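## Task

On the top of the wooden shelf beside arm3, build a stack with, from bottom to top: the wooden block that has one big hole, the small red wooden block, and the short length of square timber. Each object must rest on one of its long faces, sit roughly centred over the object beneath it, and not overhang the shelf top. All other objects must stay directly on top of whatever furniture they currently sit on. It fails if any object taken from a top ends up on the floor with no gripper holding it, or if any object goes inside or beneath furniture at any moment, even while gripped. The stack must stand without a robot supporting it; release everything and move the arms away at the end.

## Robot and tools

Setup. Three identical i2rt Big YAM arms, named arm1, arm2 and arm3, each have six revolute joints, a two-finger gripper and a wrist camera. Two fixed room cameras, room_a and room_b, also watch the scene. Camera names: arm1_cam_wrist, arm2_cam_wrist, arm3_cam_wrist, room_a, room_b. All images are 896x504 pixels with (0, 0) at the top-left. Loose objects may occasionally get a small shove from outside.

Frames. There is one shared scene frame with its origin on the floor and +z upward. The hand point lies halfway between the fingertips; the hand's z axis runs along the fingers and its y axis is the direction in which the fingers open and close. Each arm's foot pose is never printed. Calibration data (intrinsics K, distortion D and T_world_to_cam, in metres) is given for every camera, but real cameras may differ by a couple of degrees and several millimetres. Wrist camera poses are derived from reported joint angles, so treat them as approximate.

Joints (all absolute targets, radians except the gripper, which is metres):
- joint1_rad, -2.879 to 2.879: turns the whole arm about its foot; positive is counter-clockwise seen from above; 0 points the arm the way its foot faces.
- joint2_rad, 0 to 3.141: shoulder; 0 has the upper arm roughly level and pointing back, increasing lifts it up and then forward.
- joint3_rad, 0 to 3.019: elbow; 0 is fully folded, larger values open it.
- joint4_rad, -1.692 to 1.57: hand pitch; positive tilts the fingers up.
- joint5_rad, -1.57 to 1.57: hand yaw; positive swings it toward the arm's right.
- joint6_rad, -2.094 to 2.094: hand roll; positive is clockwise when viewed from behind the hand.
- gripper_m, 0 to 0.093: fingertip gap in metres; grip force tops out near 50 to 62 N per pad.
Reach is about 1.0 m from the joint1 axis. With joints 1 and 6 at 0 and a level, forward-pointing hand, the wrist camera is above the hand looking at the fingertips. Joints move at different speeds, so the hand can sweep a wide curve between postures.

execute_actions. Argument "actions" is a list holding zero or one action. An action is an object keyed by robot name ("arm1", "arm2", "arm3"); each holds "joints", an object mapping joint names to absolute targets as above. Any subset of joints and arms may be given; all named motions start at once. Omitted joints or arms are not reset and may keep pushing toward an older target. Optional "cameras" lists which images to return (omitted, null or ["all"] gives all; [] gives none). An unknown key, unknown camera or out-of-range number makes the whole call rejected with nothing moving. An empty list just reports state and images. Example: {"actions": [{"arm1": {"joints": {"gripper_m": 0.05}}, "arm2": {"joints": {"joint1_rad": 0.3}}}], "cameras": ["room_a"]}.

wait: {"seconds": 0 to 10}; nothing new is commanded and the same report comes back. zoom_image: {"camera": name, "region": [x0, y0, x1, y1]} in pixels of that camera's latest full image, at most 504 by 504. finished_scene: {"scene": current scene number}; it is final and reports success, then gives the next task.

Reading results. joint_positions gives actual angles; a joint counts as arrived within ±0.045, 0.14, 0.09, 0.055, 0.03, 0.035 rad for joints 1 to 6 and ±0.003 m for the gripper. The "pictures" line names the returned images in order. joint_status per joint: "off_target" means it stopped short and may still push; "contact_stop" or "time_out" means it now holds where it stopped, though a timed-out joint may keep a target up to 0.375, 0.375, 0.113, 0.225, 0.075, 0.3 rad away and continue pushing, moving there if freed (on_its_own names it). "not_followed" with "joint command not followed" and a "cause:" line means a self/arm collision check blocked that arm's joint targets (the gripper part still runs); the arm may retry them later. on_its_own lists uncommanded behaviour, where "held at" is the held target, not the current position. To relieve a pushing joint, command its reported position. A target very near the current angle may produce no motion. Loaded joints sag.

Heat. Holding loads or pushing warms motors, even between calls. MOTOR HOT appears from 85 °C; at 100 °C an OVER-TEMPERATURE FAULT releases that arm and gripper so it drops, and affected keys show "limit_stop_at_motor_heat" (resend the target later). Any stop cancels the rest of the calls in that reply.

Avoid. The arms do not stop on contact and can press hard, so never squeeze objects or furniture forcefully. A hard press between two arms ends the run; hits may too, and the collision check can be late and ignores fingers, gripper housings and wrist cameras, so keep arms well apart. Do not drop, slam or knock objects; nothing from a furniture top may reach the floor, go under or inside furniture, and other objects must stay where they are. Place carefully, open the gripper, then retract before finishing.

Each tool is called as name(argument=value, ...), one argument or row to a line, values as JSON.

## Session

I'll start by looking at the current state of the scene.

execute_actions(
  actions=[],
)

Scene clock: 0.00 s.
arm1.joint_positions: joint1_rad=-0.477 joint2_rad=+0.359 joint3_rad=+1.393 joint4_rad=-1.486 joint5_rad=+0.005 joint6_rad=-0.634 gripper_m=+0.095
arm1.joint_status: not commanded
arm1.hand: x=+0.1260 y=+1.0239 z=+1.3840 quat_wxyz=(-0.364, +0.842, -0.094, -0.388) (m; scene frame)
arm2.joint_positions: joint1_rad=-0.319 joint2_rad=+0.477 joint3_rad=+1.486 joint4_rad=-1.398 joint5_rad=-0.241 joint6_rad=-0.253 gripper_m=+0.094
arm2.joint_status: not commanded
arm2.hand: x=-0.2747 y=+0.1689 z=+1.4609 quat_wxyz=(-0.175, +0.816, -0.140, -0.534) (m; scene frame)
arm3.joint_positions: joint1_rad=+0.409 joint2_rad=+0.625 joint3_rad=+1.685 joint4_rad=-1.562 joint5_rad=-0.099 joint6_rad=-0.083 gripper_m=+0.094
arm3.joint_status: not commanded
arm3.hand: x=+0.0684 y=-0.9463 z=+1.4102 quat_wxyz=(-0.488, +0.286, -0.810, -0.154) (m; scene frame)
pictures: arm1_cam_wrist, arm2_cam_wrist, arm3_cam_wrist, room_a, room_b
Images, in order (width x height): arm1_cam_wrist 896x504, arm2_cam_wrist 896x504, arm3_cam_wrist 896x504, room_a 896x504, room_b 896x504.

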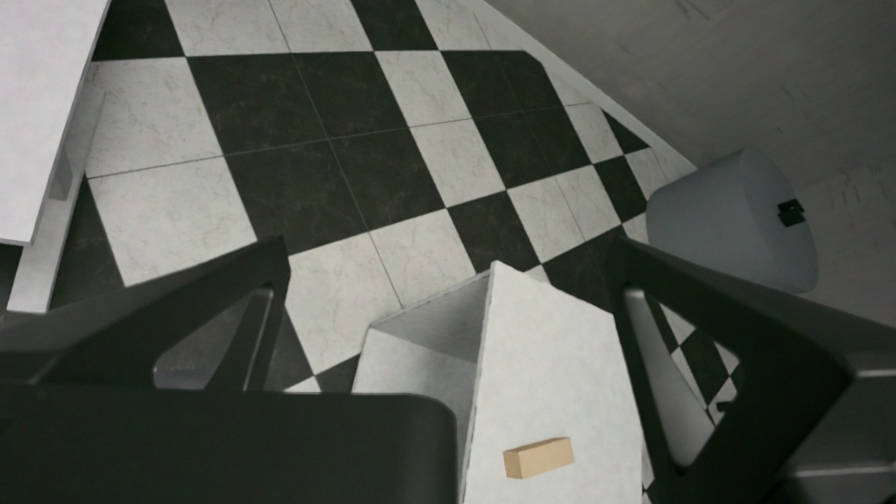

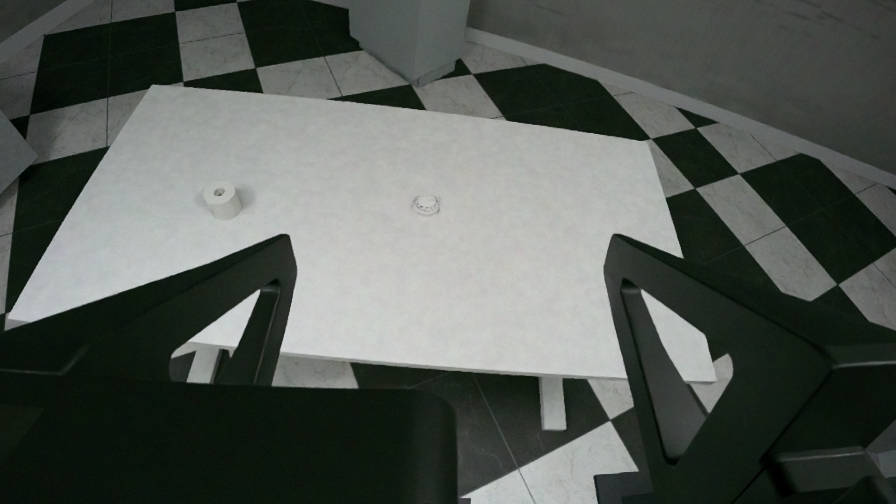

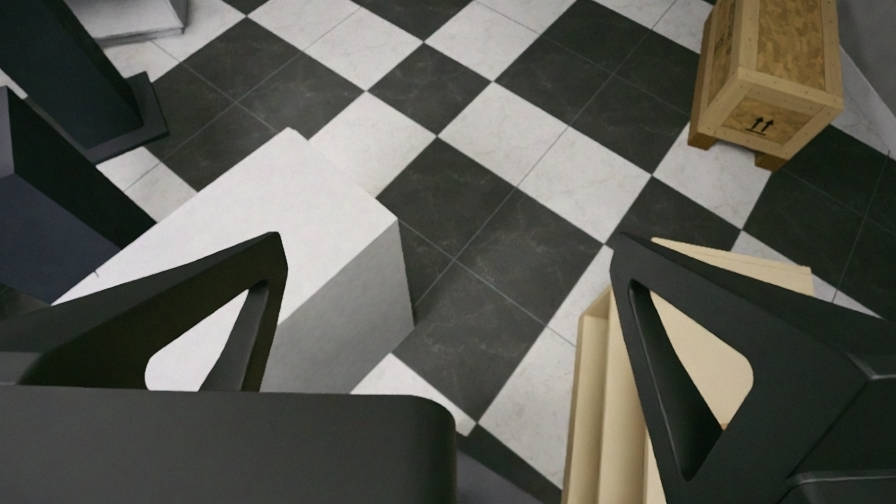

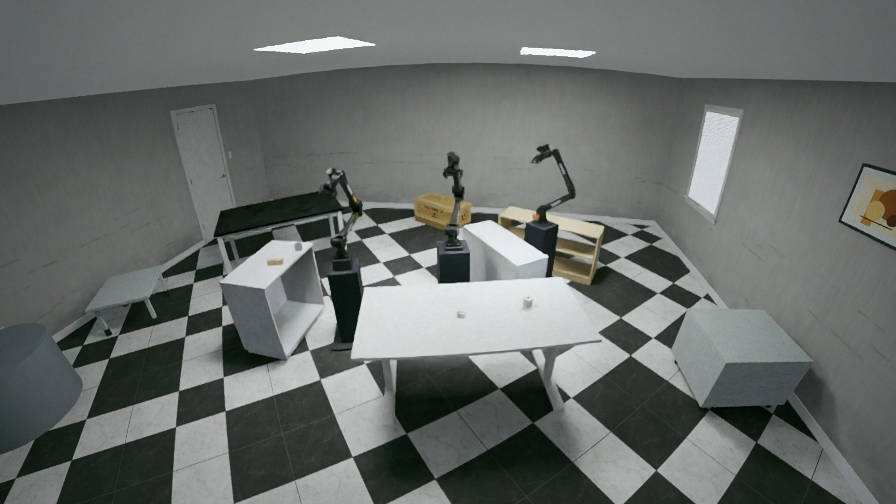

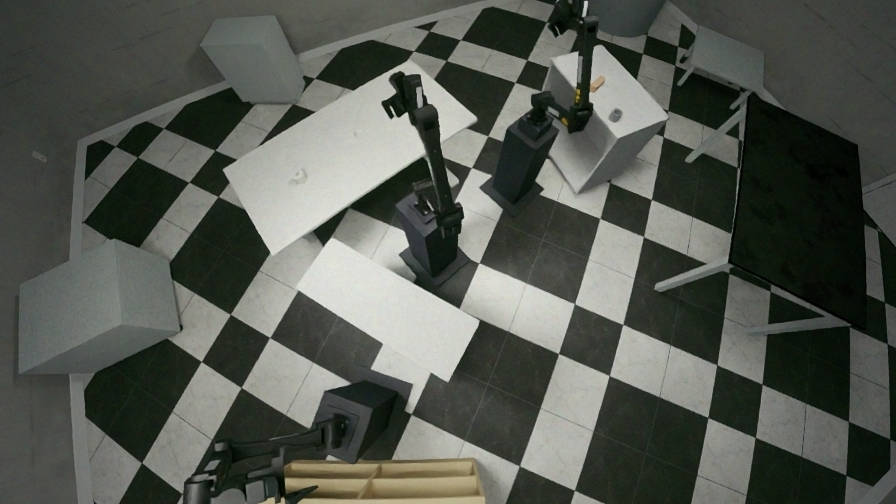

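zoom_image(
  camera="room_a",
  region=[200, 130, 620, 370],
)

zoom_image(
  camera="room_b",
  region=[150, 300, 550, 504],
)

zoom_image(
  camera="room_b",
  region=[450, 0, 750, 250],
)

Region (200, 130, 620, 370) of room_a's 896x504 image, scaled by 1.200, with more detail than that image has; it fills the top 288 rows of this view, and the rest is white.

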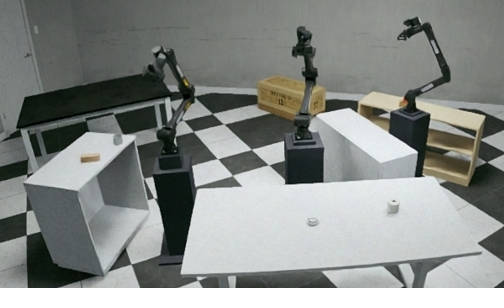

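Region (150, 300, 550, 504) of room_b's 896x504 image, scaled by 1.260, with more detail than that image has; it fills the top 257 rows of this view, and the rest is white.

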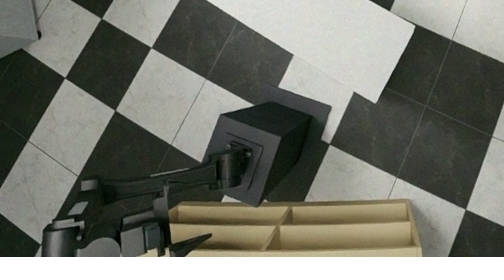

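Region (450, 0, 750, 250) of room_b's 896x504 image, scaled by 1.680, with more detail than that image has.

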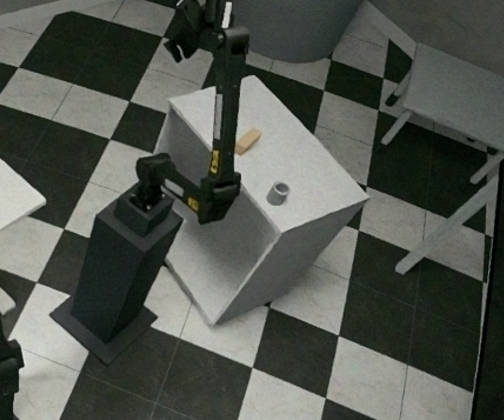

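zoom_image(
  camera="room_a",
  region=[480, 130, 640, 300],
)

zoom_image(
  camera="room_a",
  region=[200, 160, 380, 300],
)

zoom_image(
  camera="arm3_cam_wrist",
  region=[500, 200, 896, 504],
)

Region (480, 130, 640, 300) of room_a's 896x504 image, scaled by 2.965, with more detail than that image has; it fills the left 474 columns of this view, and the rest is white.

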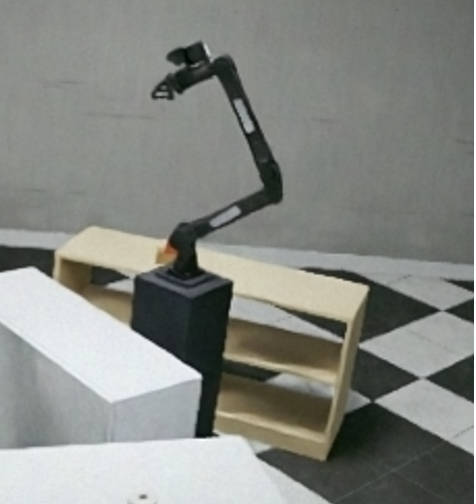

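Region (200, 160, 380, 300) of room_a's 896x504 image, scaled by 2.800, with more detail than that image has.

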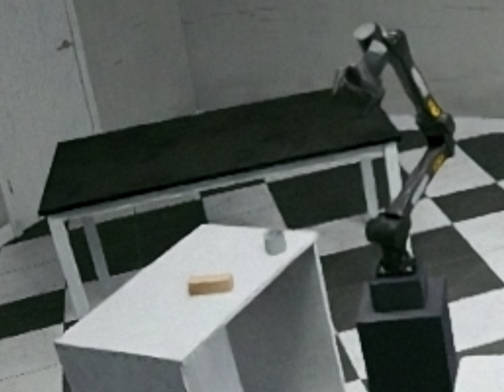

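Region (500, 200, 896, 504) of arm3_cam_wrist's 896x504 image, scaled by 1.273, with more detail than that image has; it fills the top 387 rows of this view, and the rest is white.

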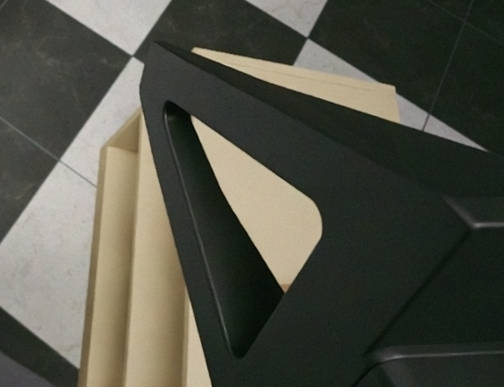

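execute_actions(
  actions=[
    {"arm3": {"joints": {"joint1_rad": -1.15}}, "arm1": {"joints": {"joint1_rad": -1.55}}},
  ],
  cameras=["arm1_cam_wrist", "arm3_cam_wrist", "room_b"],
)

Scene clock: 121.77 s.
arm1.joint_positions: joint1_rad=-1.543 joint2_rad=+0.359 joint3_rad=+1.393 joint4_rad=-1.486 joint5_rad=+0.005 joint6_rad=-0.634 gripper_m=+0.095
arm1.joint_status: all done
arm1.hand: x=+0.2340 y=+1.0423 z=+1.3844 quat_wxyz=(-0.512, +0.675, -0.509, -0.152) (m; scene frame)
arm2.joint_positions: joint1_rad=-0.319 joint2_rad=+0.477 joint3_rad=+1.486 joint4_rad=-1.398 joint5_rad=-0.241 joint6_rad=-0.253 gripper_m=+0.094
arm2.joint_status: not commanded
arm2.hand: x=-0.2747 y=+0.1689 z=+1.4609 quat_wxyz=(-0.175, +0.816, -0.140, -0.534) (m; scene frame)
arm3.joint_positions: joint1_rad=-1.141 joint2_rad=+0.625 joint3_rad=+1.685 joint4_rad=-1.562 joint5_rad=-0.099 joint6_rad=-0.083 gripper_m=+0.094
arm3.joint_status: all done
arm3.hand: x=+0.0391 y=-1.1637 z=+1.4104 quat_wxyz=(-0.459, -0.364, -0.778, +0.229) (m; scene frame)
pictures: arm1_cam_wrist, arm3_cam_wrist, room_b
camera_calibration (this result's frames):
arm1_cam_wrist: T_world_to_cam=[[0.833513, -0.0280988, 0.551784, -0.932082], [0.192735, -0.921181, -0.338052, 1.39491], [0.517792, 0.388119, -0.762401, 0.649414], [0, 0, 0, 1]] pos_world=[0.171792, 1.00673, 1.48098]
arm3_cam_wrist: T_world_to_cam=[[-0.766259, -0.642042, 0.0250658, -0.754571], [-0.589592, 0.687084, -0.424613, 1.424], [0.255397, -0.340142, -0.905028, 0.999242], [0, 0, 0, 1]] pos_world=[0.0061765, -1.12299, 1.5279]
Images, in order (width x height): arm1_cam_wrist 896x504, arm3_cam_wrist 896x504, room_b 896x504.

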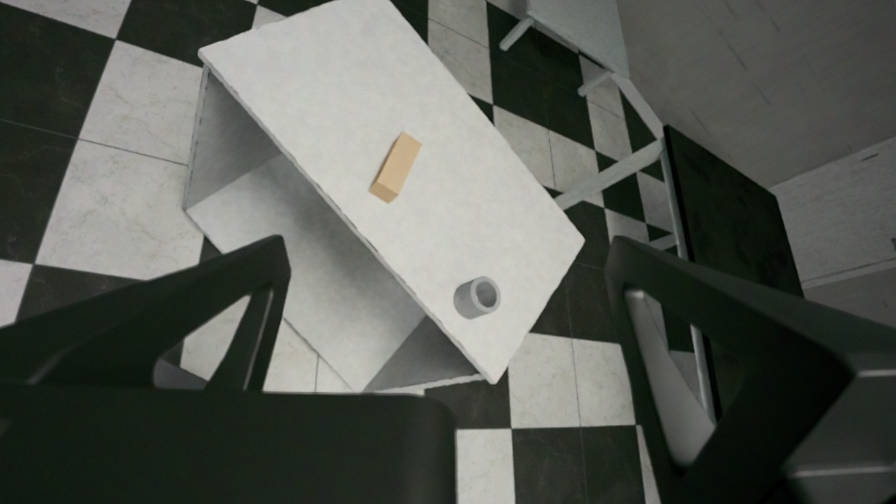

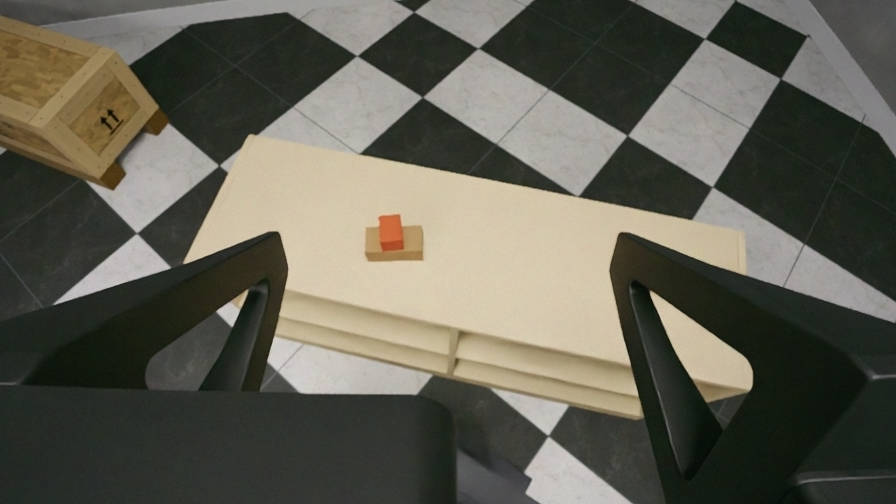

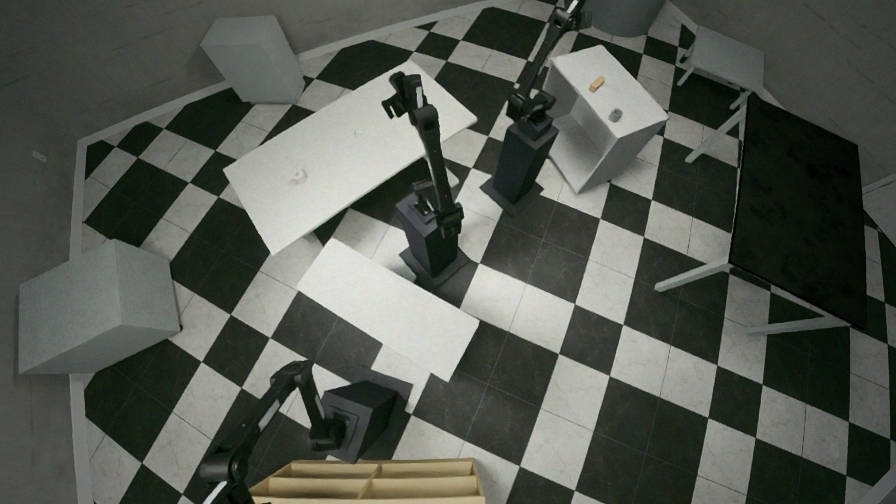

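zoom_image(
  camera="arm3_cam_wrist",
  region=[320, 180, 480, 300],
)

zoom_image(
  camera="arm1_cam_wrist",
  region=[320, 100, 540, 340],
)

Region (320, 180, 480, 300) of arm3_cam_wrist's 896x504 image, scaled by 3.150, with more detail than that image has; it fills the top 378 rows of this view, and the rest is white.

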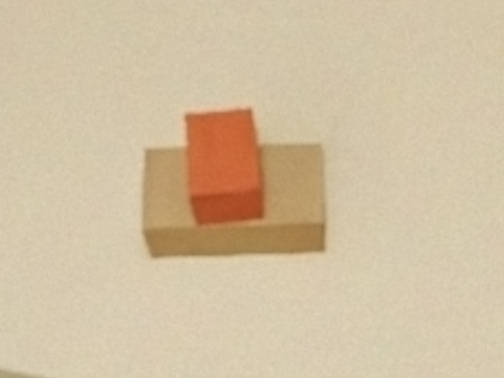

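Region (320, 100, 540, 340) of arm1_cam_wrist's 896x504 image, scaled by 2.100, with more detail than that image has; it fills the left 462 columns of this view, and the rest is white.

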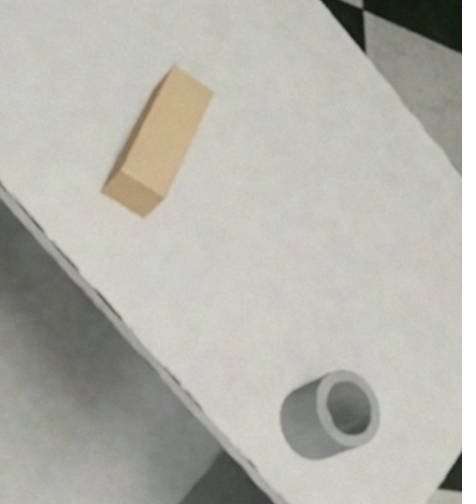

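execute_actions(
  actions=[
    {"arm1": {"joints": {"joint1_rad": -1.67, "joint2_rad": 1.7, "joint3_rad": 1.6, "joint4_rad": -1.3, "joint5_rad": 0, "joint6_rad": 0}}, "arm3": {"joints": {"joint1_rad": -0.84, "joint2_rad": 1.5, "joint3_rad": 1.5, "joint4_rad": -1.2, "joint5_rad": 0, "joint6_rad": 0}}, "arm2": {"joints": {"joint1_rad": 0.6, "joint5_rad": 0, "joint6_rad": 0}}},
  ],
)

Scene clock: 196.60 s.
arm1.joint_positions: joint1_rad=-1.665 joint2_rad=+1.700 joint3_rad=+1.579 joint4_rad=-1.308 joint5_rad=+0.004 joint6_rad=-0.016 gripper_m=+0.095
arm1.joint_status: all done
arm1.hand: x=+0.4489 y=+1.4343 z=+1.0469 quat_wxyz=(-0.064, +0.527, -0.847, -0.036) (m; scene frame)
arm2.joint_positions: joint1_rad=+0.592 joint2_rad=+0.477 joint3_rad=+1.486 joint4_rad=-1.398 joint5_rad=-0.001 joint6_rad=-0.013 gripper_m=+0.094
arm2.joint_status: all done
arm2.hand: x=-0.2880 y=+0.0776 z=+1.4599 quat_wxyz=(+0.046, +0.826, +0.071, -0.557) (m; scene frame)
arm3.joint_positions: joint1_rad=-0.845 joint2_rad=+1.519 joint3_rad=+1.473 joint4_rad=-1.215 joint5_rad=-0.002 joint6_rad=-0.012 gripper_m=+0.094
arm3.joint_status: all done
arm3.hand: x=+0.3409 y=-1.3875 z=+1.0501 quat_wxyz=(-0.147, -0.342, -0.927, +0.054) (m; scene frame)
pictures: arm1_cam_wrist, arm2_cam_wrist, arm3_cam_wrist, room_a, room_b
camera_calibration (this result's frames):
arm1_cam_wrist: T_world_to_cam=[[0.906446, -0.422261, 0.00717636, 0.188839], [-0.380888, -0.810057, 0.445793, 0.878023], [-0.182428, -0.406821, -0.895107, 1.72208], [0, 0, 0, 1]] pos_world=[0.477411, 1.49157, 1.14867]
arm2_cam_wrist: T_world_to_cam=[[-0.161591, 0.986733, -0.0157076, -0.0986214], [0.836125, 0.128438, -0.533291, 1.01238], [-0.524198, -0.0993086, -0.845786, 1.21732], [0, 0, 0, 1]] pos_world=[-0.224293, 0.0881759, 1.56794]
arm3_cam_wrist: T_world_to_cam=[[-0.64012, -0.76823, -0.00829944, -0.841037], [-0.730341, 0.605126, 0.316899, 0.758249], [-0.238429, 0.208915, -0.948423, 1.49572], [0, 0, 0, 1]] pos_world=[0.37204, -1.41743, 1.17131]
Images, in order (width x height): arm1_cam_wrist 896x504, arm2_cam_wrist 896x504, arm3_cam_wrist 896x504, room_a 896x504, room_b 896x504.

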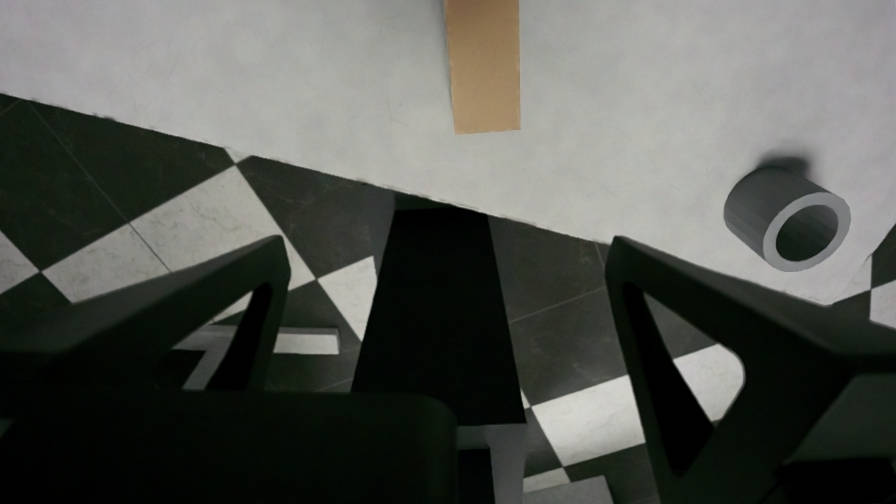

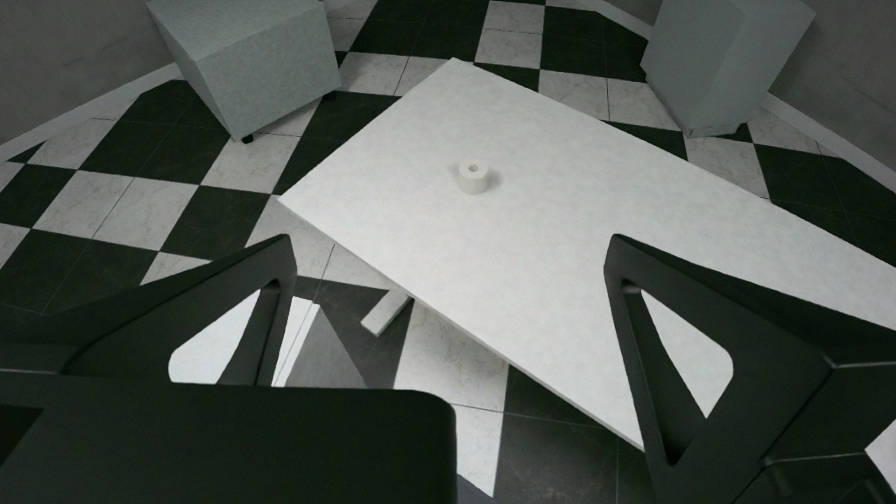

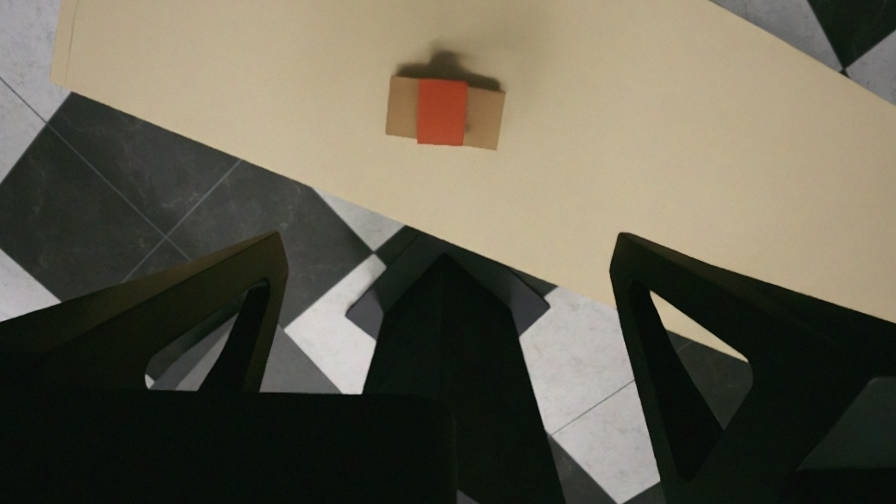

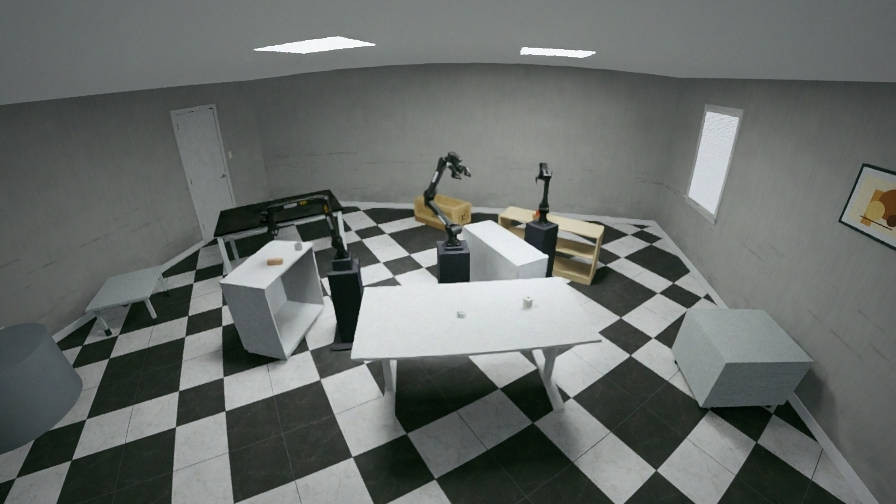

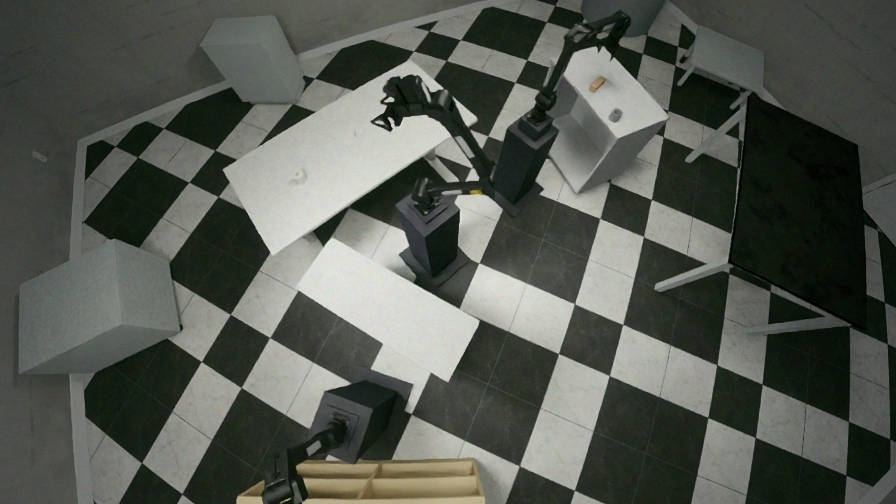

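execute_actions(
  actions=[
    {"arm1": {"joints": {"joint2_rad": 1.85}}, "arm2": {"joints": {"joint4_rad": -0.3}}, "arm3": {"joints": {"joint3_rad": 2.1}}},
  ],
  cameras=["arm1_cam_wrist"],
)

Scene clock: 303.57 s.
arm1.joint_positions: joint1_rad=-1.665 joint2_rad=+1.863 joint3_rad=+1.579 joint4_rad=-1.308 joint5_rad=+0.004 joint6_rad=-0.016 gripper_m=+0.095
arm1.joint_status: all done
arm1.hand: x=+0.4516 y=+1.4397 z=+0.9602 quat_wxyz=(+0.006, +0.528, -0.849, +0.005) (m; scene frame)
arm2.joint_positions: joint1_rad=+0.592 joint2_rad=+0.477 joint3_rad=+1.486 joint4_rad=-0.315 joint5_rad=-0.001 joint6_rad=-0.013 gripper_m=+0.094
arm2.joint_status: all done
arm2.hand: x=-0.2495 y=+0.0859 z=+1.7102 quat_wxyz=(+0.070, +0.421, +0.034, -0.904) (m; scene frame)
arm3.joint_positions: joint1_rad=-0.845 joint2_rad=+1.499 joint3_rad=+2.059 joint4_rad=-1.213 joint5_rad=-0.002 joint6_rad=-0.012 gripper_m=+0.094
arm3.joint_status: all done
arm3.hand: x=+0.3805 y=-1.4230 z=+1.3566 quat_wxyz=(-0.416, -0.310, -0.840, +0.157) (m; scene frame)
pictures: arm1_cam_wrist
camera_calibration (this result's frames):
arm1_cam_wrist: T_world_to_cam=[[0.906788, -0.421585, 0.00107865, 0.19401], [-0.342593, -0.735388, 0.584666, 0.663942], [-0.245693, -0.530538, -0.811274, 1.77336], [0, 0, 0, 1]] pos_world=[0.487238, 1.51088, 1.05029]
Images, in order (width x height): arm1_cam_wrist 896x504.

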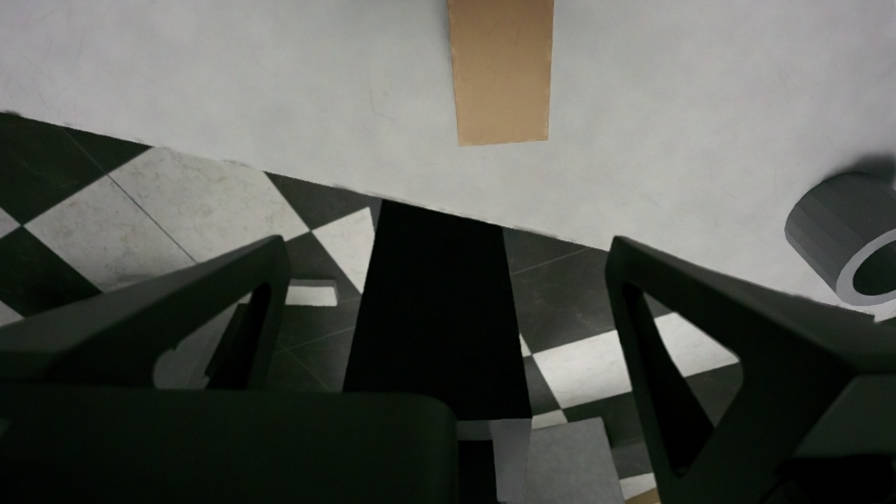

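zoom_image(
  camera="arm1_cam_wrist",
  region=[400, 0, 620, 180],
)

Region (400, 0, 620, 180) of arm1_cam_wrist's 896x504 image, scaled by 2.291, with more detail than that image has; it fills the top 412 rows of this view, and the rest is white.

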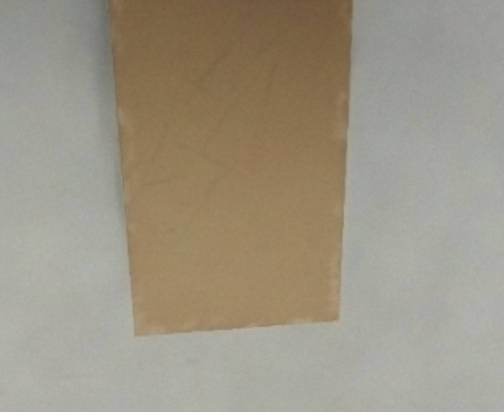

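execute_actions(
  actions=[
    {"arm1": {"joints": {"joint1_rad": -1.705, "joint2_rad": 2.01, "joint3_rad": 1.845, "joint4_rad": -1.36, "joint5_rad": 0, "joint6_rad": -0.15}}, "arm2": {"joints": {"joint1_rad": -0.05, "joint2_rad": 1.53, "joint3_rad": 1.31, "joint4_rad": -0.71}}, "arm3": {"joints": {"joint1_rad": 1.51, "joint2_rad": 1.24, "joint3_rad": 1.23, "joint4_rad": -0.92}}},
  ],
)

Scene clock: 425.73 s.
arm1.joint_positions: joint1_rad=-1.703 joint2_rad=+2.000 joint3_rad=+1.788 joint4_rad=-1.345 joint5_rad=+0.003 joint6_rad=-0.135 gripper_m=+0.095
arm1.joint_status: all done
arm1.hand: x=+0.5003 y=+1.4824 z=+0.9601 quat_wxyz=(-0.010, +0.562, -0.827, -0.003) (m; scene frame)
arm2.joint_positions: joint1_rad=-0.057 joint2_rad=+1.534 joint3_rad=+1.299 joint4_rad=-0.706 joint5_rad=+0.000 joint6_rad=-0.012 gripper_m=+0.094
arm2.joint_status: all done
arm2.hand: x=-0.6664 y=+0.3756 z=+1.0872 quat_wxyz=(-0.072, +0.924, -0.225, -0.300) (m; scene frame)
arm3.joint_positions: joint1_rad=+1.511 joint2_rad=+1.259 joint3_rad=+1.205 joint4_rad=-0.933 joint5_rad=+0.000 joint6_rad=-0.010 gripper_m=+0.094
arm3.joint_status: all done
arm3.hand: x=-0.0876 y=-0.5544 z=+1.0724 quat_wxyz=(-0.199, +0.703, -0.650, -0.207) (m; scene frame)
pictures: arm1_cam_wrist, arm2_cam_wrist, arm3_cam_wrist, room_a, room_b
camera_calibration (this result's frames):
arm1_cam_wrist: T_world_to_cam=[[0.937581, -0.347747, 0.00371092, 0.0404523], [-0.290909, -0.778403, 0.556292, 0.777212], [-0.19056, -0.522648, -0.830979, 1.7876], [0, 0, 0, 1]] pos_world=[0.528815, 1.55334, 1.05295]
arm2_cam_wrist: T_world_to_cam=[[0.473357, 0.880748, -0.0147212, 0.00216613], [0.880809, -0.473456, -0.00397789, 0.772094], [-0.0104733, -0.0110836, -0.999884, 1.21008], [0, 0, 0, 1]] pos_world=[-0.668419, 0.377057, 1.21304]
arm3_cam_wrist: T_world_to_cam=[[0.995978, 0.0893967, 0.00606728, 0.128242], [0.0889239, -0.994485, 0.0556129, -0.6007], [0.0110054, -0.0548497, -0.998434, 1.1699], [0, 0, 0, 1]] pos_world=[-0.0871851, -0.544682, 1.2007]
Images, in order (width x height): arm1_cam_wrist 896x504, arm2_cam_wrist 896x504, arm3_cam_wrist 896x504, room_a 896x504, room_b 896x504.

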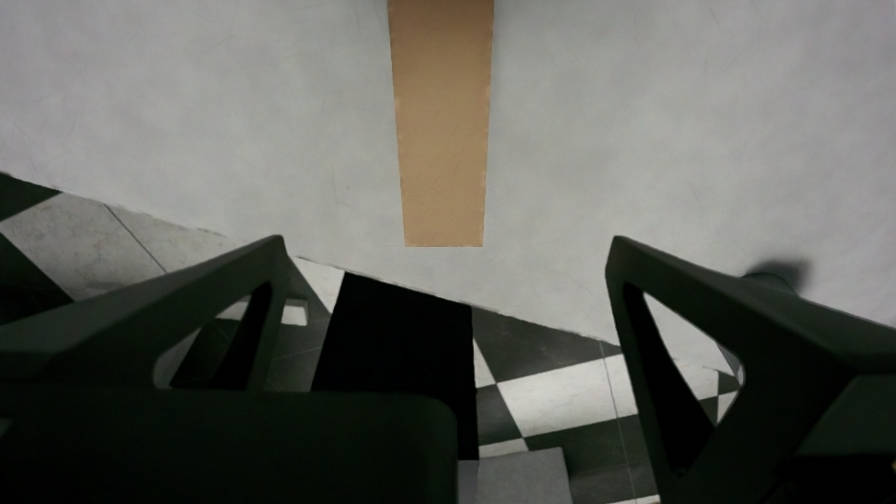

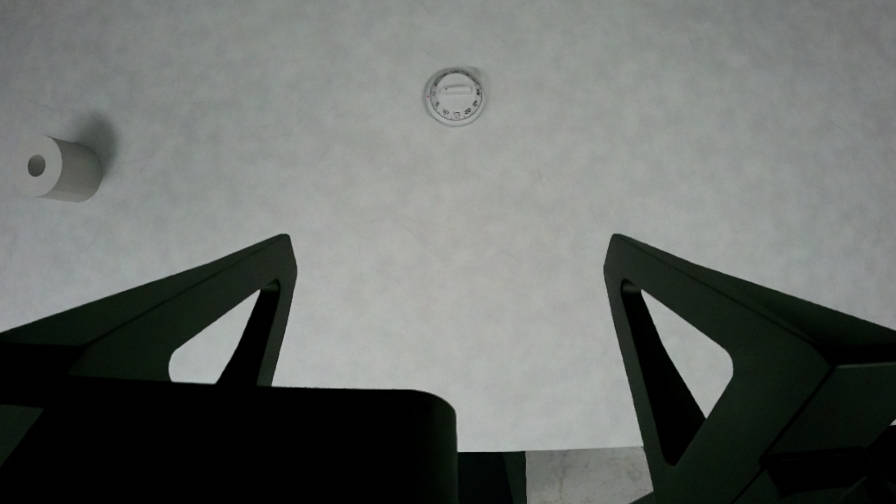

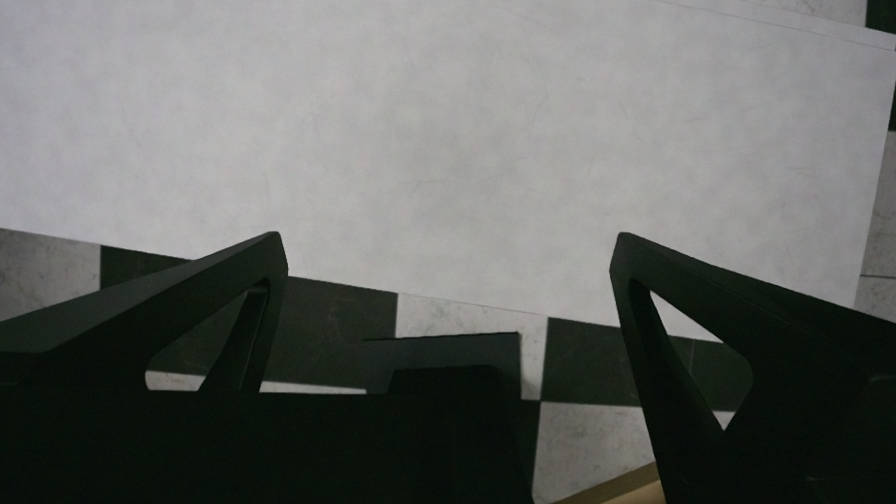

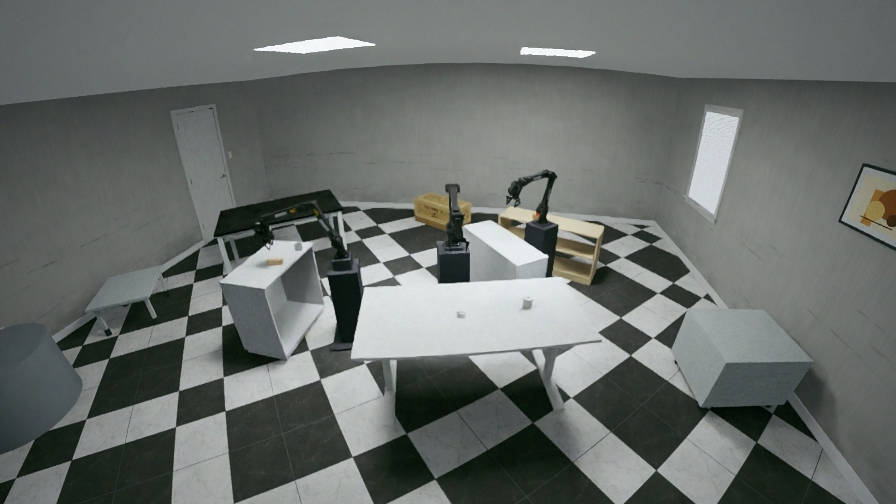

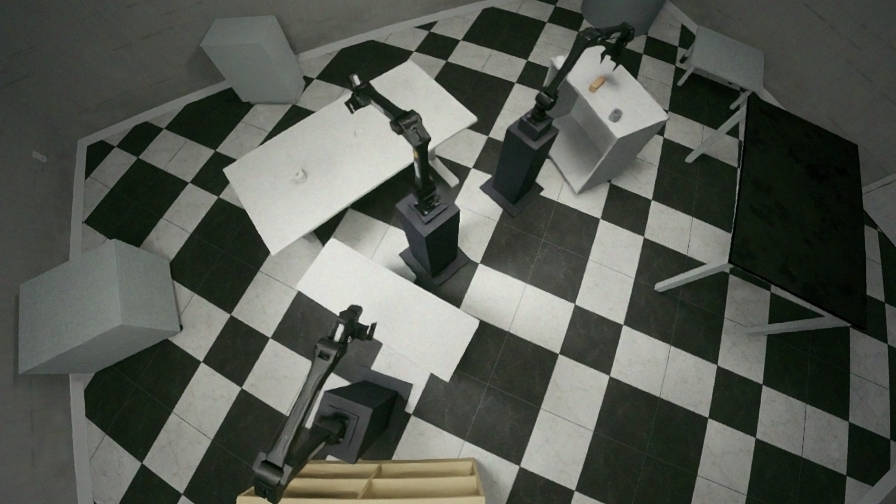

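execute_actions(
  actions=[
    {"arm1": {"joints": {"joint2_rad": 2.15, "joint3_rad": 1.705, "joint4_rad": -1.095}}},
  ],
  cameras=["arm1_cam_wrist", "room_a"],
)

Scene clock: 453.57 s.
arm1.joint_positions: joint1_rad=-1.703 joint2_rad=+2.169 joint3_rad=+1.691 joint4_rad=-1.113 joint5_rad=+0.003 joint6_rad=-0.135 gripper_m=+0.095
arm1.joint_status: all done
arm1.hand: x=+0.5042 y=+1.4897 z=+0.8235 quat_wxyz=(+0.006, +0.562, -0.827, +0.004) (m; scene frame)
arm2.joint_positions: joint1_rad=-0.057 joint2_rad=+1.534 joint3_rad=+1.299 joint4_rad=-0.706 joint5_rad=+0.000 joint6_rad=-0.012 gripper_m=+0.094
arm2.joint_status: not commanded
arm2.hand: x=-0.6664 y=+0.3756 z=+1.0872 quat_wxyz=(-0.072, +0.924, -0.225, -0.300) (m; scene frame)
arm3.joint_positions: joint1_rad=+1.511 joint2_rad=+1.259 joint3_rad=+1.205 joint4_rad=-0.933 joint5_rad=+0.000 joint6_rad=-0.010 gripper_m=+0.094
arm3.joint_status: not commanded
arm3.hand: x=-0.0876 y=-0.5544 z=+1.0724 quat_wxyz=(-0.199, +0.703, -0.650, -0.207) (m; scene frame)
pictures: arm1_cam_wrist, room_a
camera_calibration (this result's frames):
arm1_cam_wrist: T_world_to_cam=[[0.937608, -0.34769, -0.00153151, 0.0439953], [-0.281516, -0.76173, 0.583538, 0.808018], [-0.204057, -0.546699, -0.812084, 1.70565], [0, 0, 0, 1]] pos_world=[0.53427, 1.56327, 0.913693]
Images, in order (width x height): arm1_cam_wrist 896x504, room_a 896x504.

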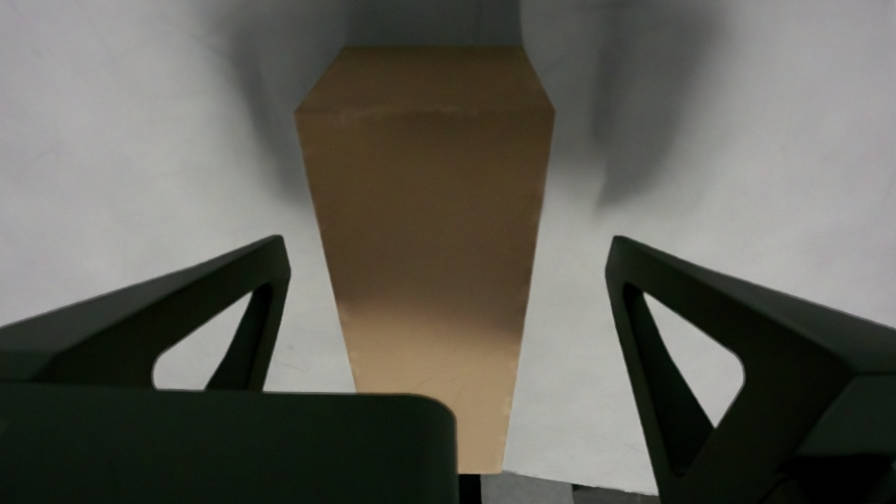

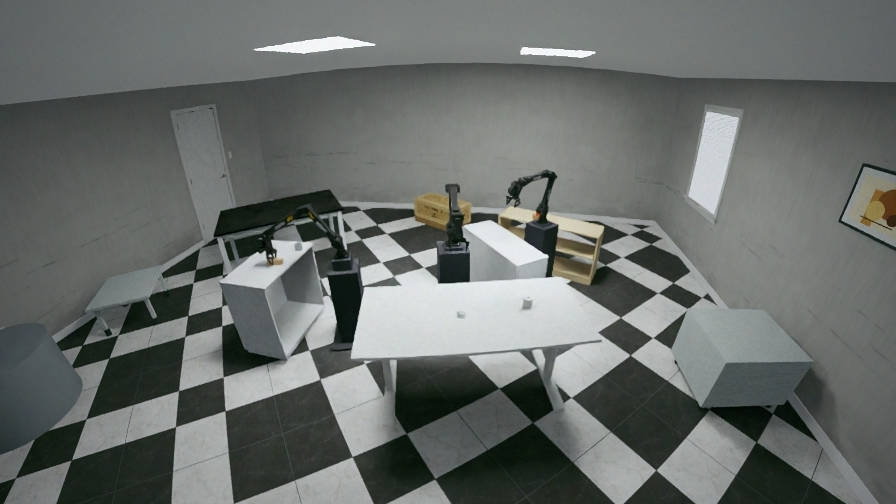

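execute_actions(
  actions=[
    {"arm1": {"joints": {"gripper_m": 0.025}}},
  ],
  cameras=["arm1_cam_wrist"],
)

Scene clock: 471.97 s.
arm1.joint_positions: joint1_rad=-1.703 joint2_rad=+2.169 joint3_rad=+1.691 joint4_rad=-1.112 joint5_rad=+0.002 joint6_rad=-0.136 gripper_m=+0.046
arm1.joint_status: gripper_m off_target (ended at +0.046, target +0.025)
arm1.hand: x=+0.5041 y=+1.4899 z=+0.8235 quat_wxyz=(+0.005, +0.562, -0.827, +0.004) (m; scene frame)
arm2.joint_positions: joint1_rad=-0.057 joint2_rad=+1.534 joint3_rad=+1.299 joint4_rad=-0.706 joint5_rad=+0.000 joint6_rad=-0.012 gripper_m=+0.094
arm2.joint_status: not commanded
arm2.hand: x=-0.6664 y=+0.3756 z=+1.0872 quat_wxyz=(-0.072, +0.924, -0.225, -0.300) (m; scene frame)
arm3.joint_positions: joint1_rad=+1.511 joint2_rad=+1.259 joint3_rad=+1.205 joint4_rad=-0.933 joint5_rad=+0.000 joint6_rad=-0.010 gripper_m=+0.094
arm3.joint_status: not commanded
arm3.hand: x=-0.0876 y=-0.5544 z=+1.0724 quat_wxyz=(-0.199, +0.703, -0.650, -0.207) (m; scene frame)
pictures: arm1_cam_wrist
camera_calibration (this result's frames):
arm1_cam_wrist: T_world_to_cam=[[0.937999, -0.346629, -0.00255744, 0.0432276], [-0.280284, -0.762765, 0.582779, 0.809741], [-0.203959, -0.545929, -0.812627, 1.70503], [0, 0, 0, 1]] pos_world=[0.534165, 1.56345, 0.913761]
Images, in order (width x height): arm1_cam_wrist 896x504.

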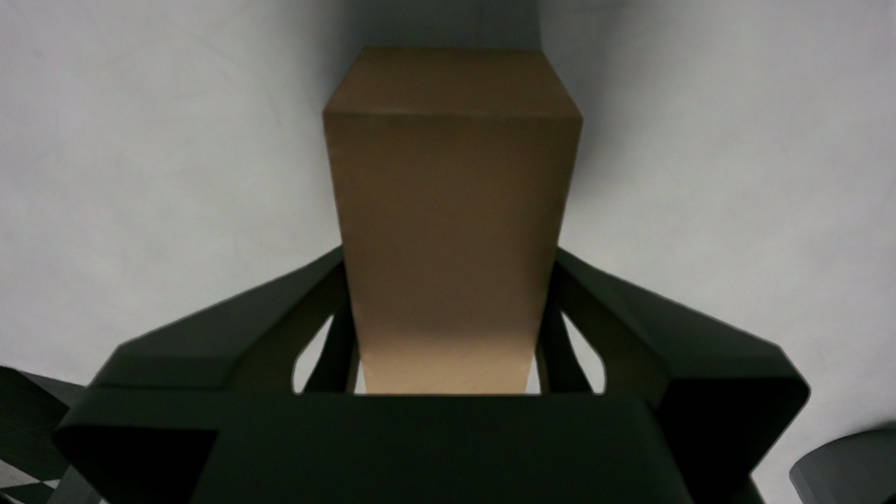

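execute_actions(
  actions=[
    {"arm1": {"joints": {"joint2_rad": 1.93, "joint3_rad": 1.83, "joint4_rad": -1.435}}, "arm2": {"joints": {"joint1_rad": 0.6}}},
  ],
  cameras=["arm1_cam_wrist", "room_b"],
)

Scene clock: 517.93 s.
arm1.joint_positions: joint1_rad=-1.703 joint2_rad=+1.918 joint3_rad=+1.801 joint4_rad=-1.418 joint5_rad=+0.002 joint6_rad=-0.136 gripper_m=+0.046
arm1.joint_status: all done
arm1.hand: x=+0.4924 y=+1.4688 z=+1.0131 quat_wxyz=(-0.019, +0.562, -0.827, -0.009) (m; scene frame)
arm2.joint_positions: joint1_rad=+0.610 joint2_rad=+1.534 joint3_rad=+1.299 joint4_rad=-0.706 joint5_rad=-0.002 joint6_rad=-0.011 gripper_m=+0.094
arm2.joint_status: all done
arm2.hand: x=-0.7260 y=-0.0079 z=+1.0907 quat_wxyz=(+0.031, +0.946, +0.089, -0.310) (m; scene frame)
arm3.joint_positions: joint1_rad=+1.511 joint2_rad=+1.259 joint3_rad=+1.205 joint4_rad=-0.933 joint5_rad=+0.000 joint6_rad=-0.010 gripper_m=+0.094
arm3.joint_status: not commanded
arm3.hand: x=-0.0876 y=-0.5544 z=+1.0724 quat_wxyz=(-0.199, +0.703, -0.650, -0.207) (m; scene frame)
pictures: arm1_cam_wrist, room_b
camera_calibration (this result's frames):
arm1_cam_wrist: T_world_to_cam=[[0.937935, -0.346756, 0.0061416, 0.0387749], [-0.2955, -0.789771, 0.537533, 0.772774], [-0.181542, -0.505986, -0.84322, 1.80651], [0, 0, 0, 1]] pos_world=[0.519945, 1.53783, 1.10766]
Images, in order (width x height): arm1_cam_wrist 896x504, room_b 896x504.

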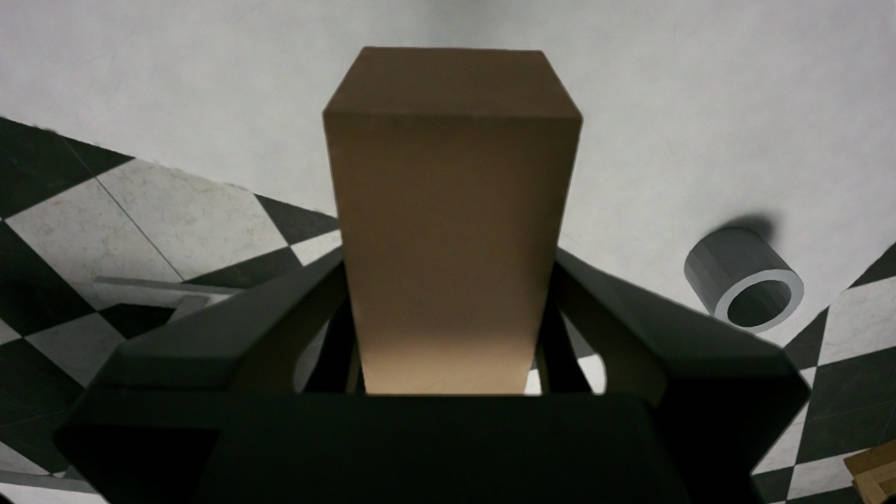

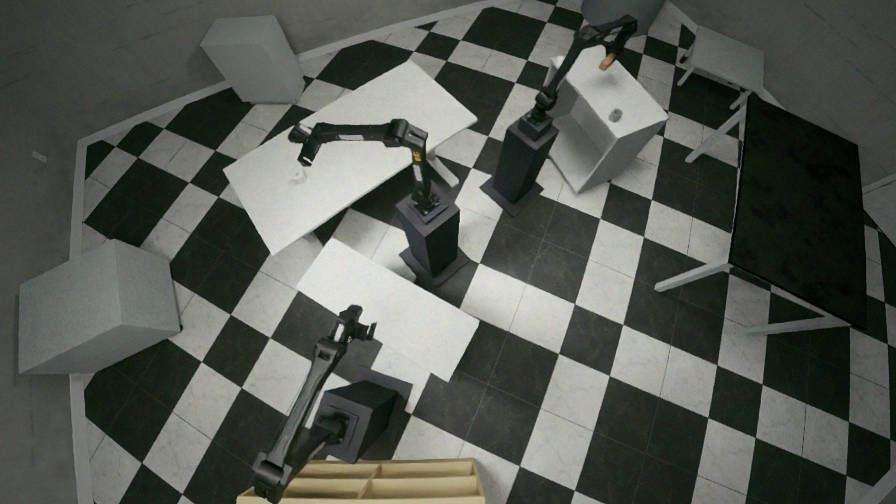

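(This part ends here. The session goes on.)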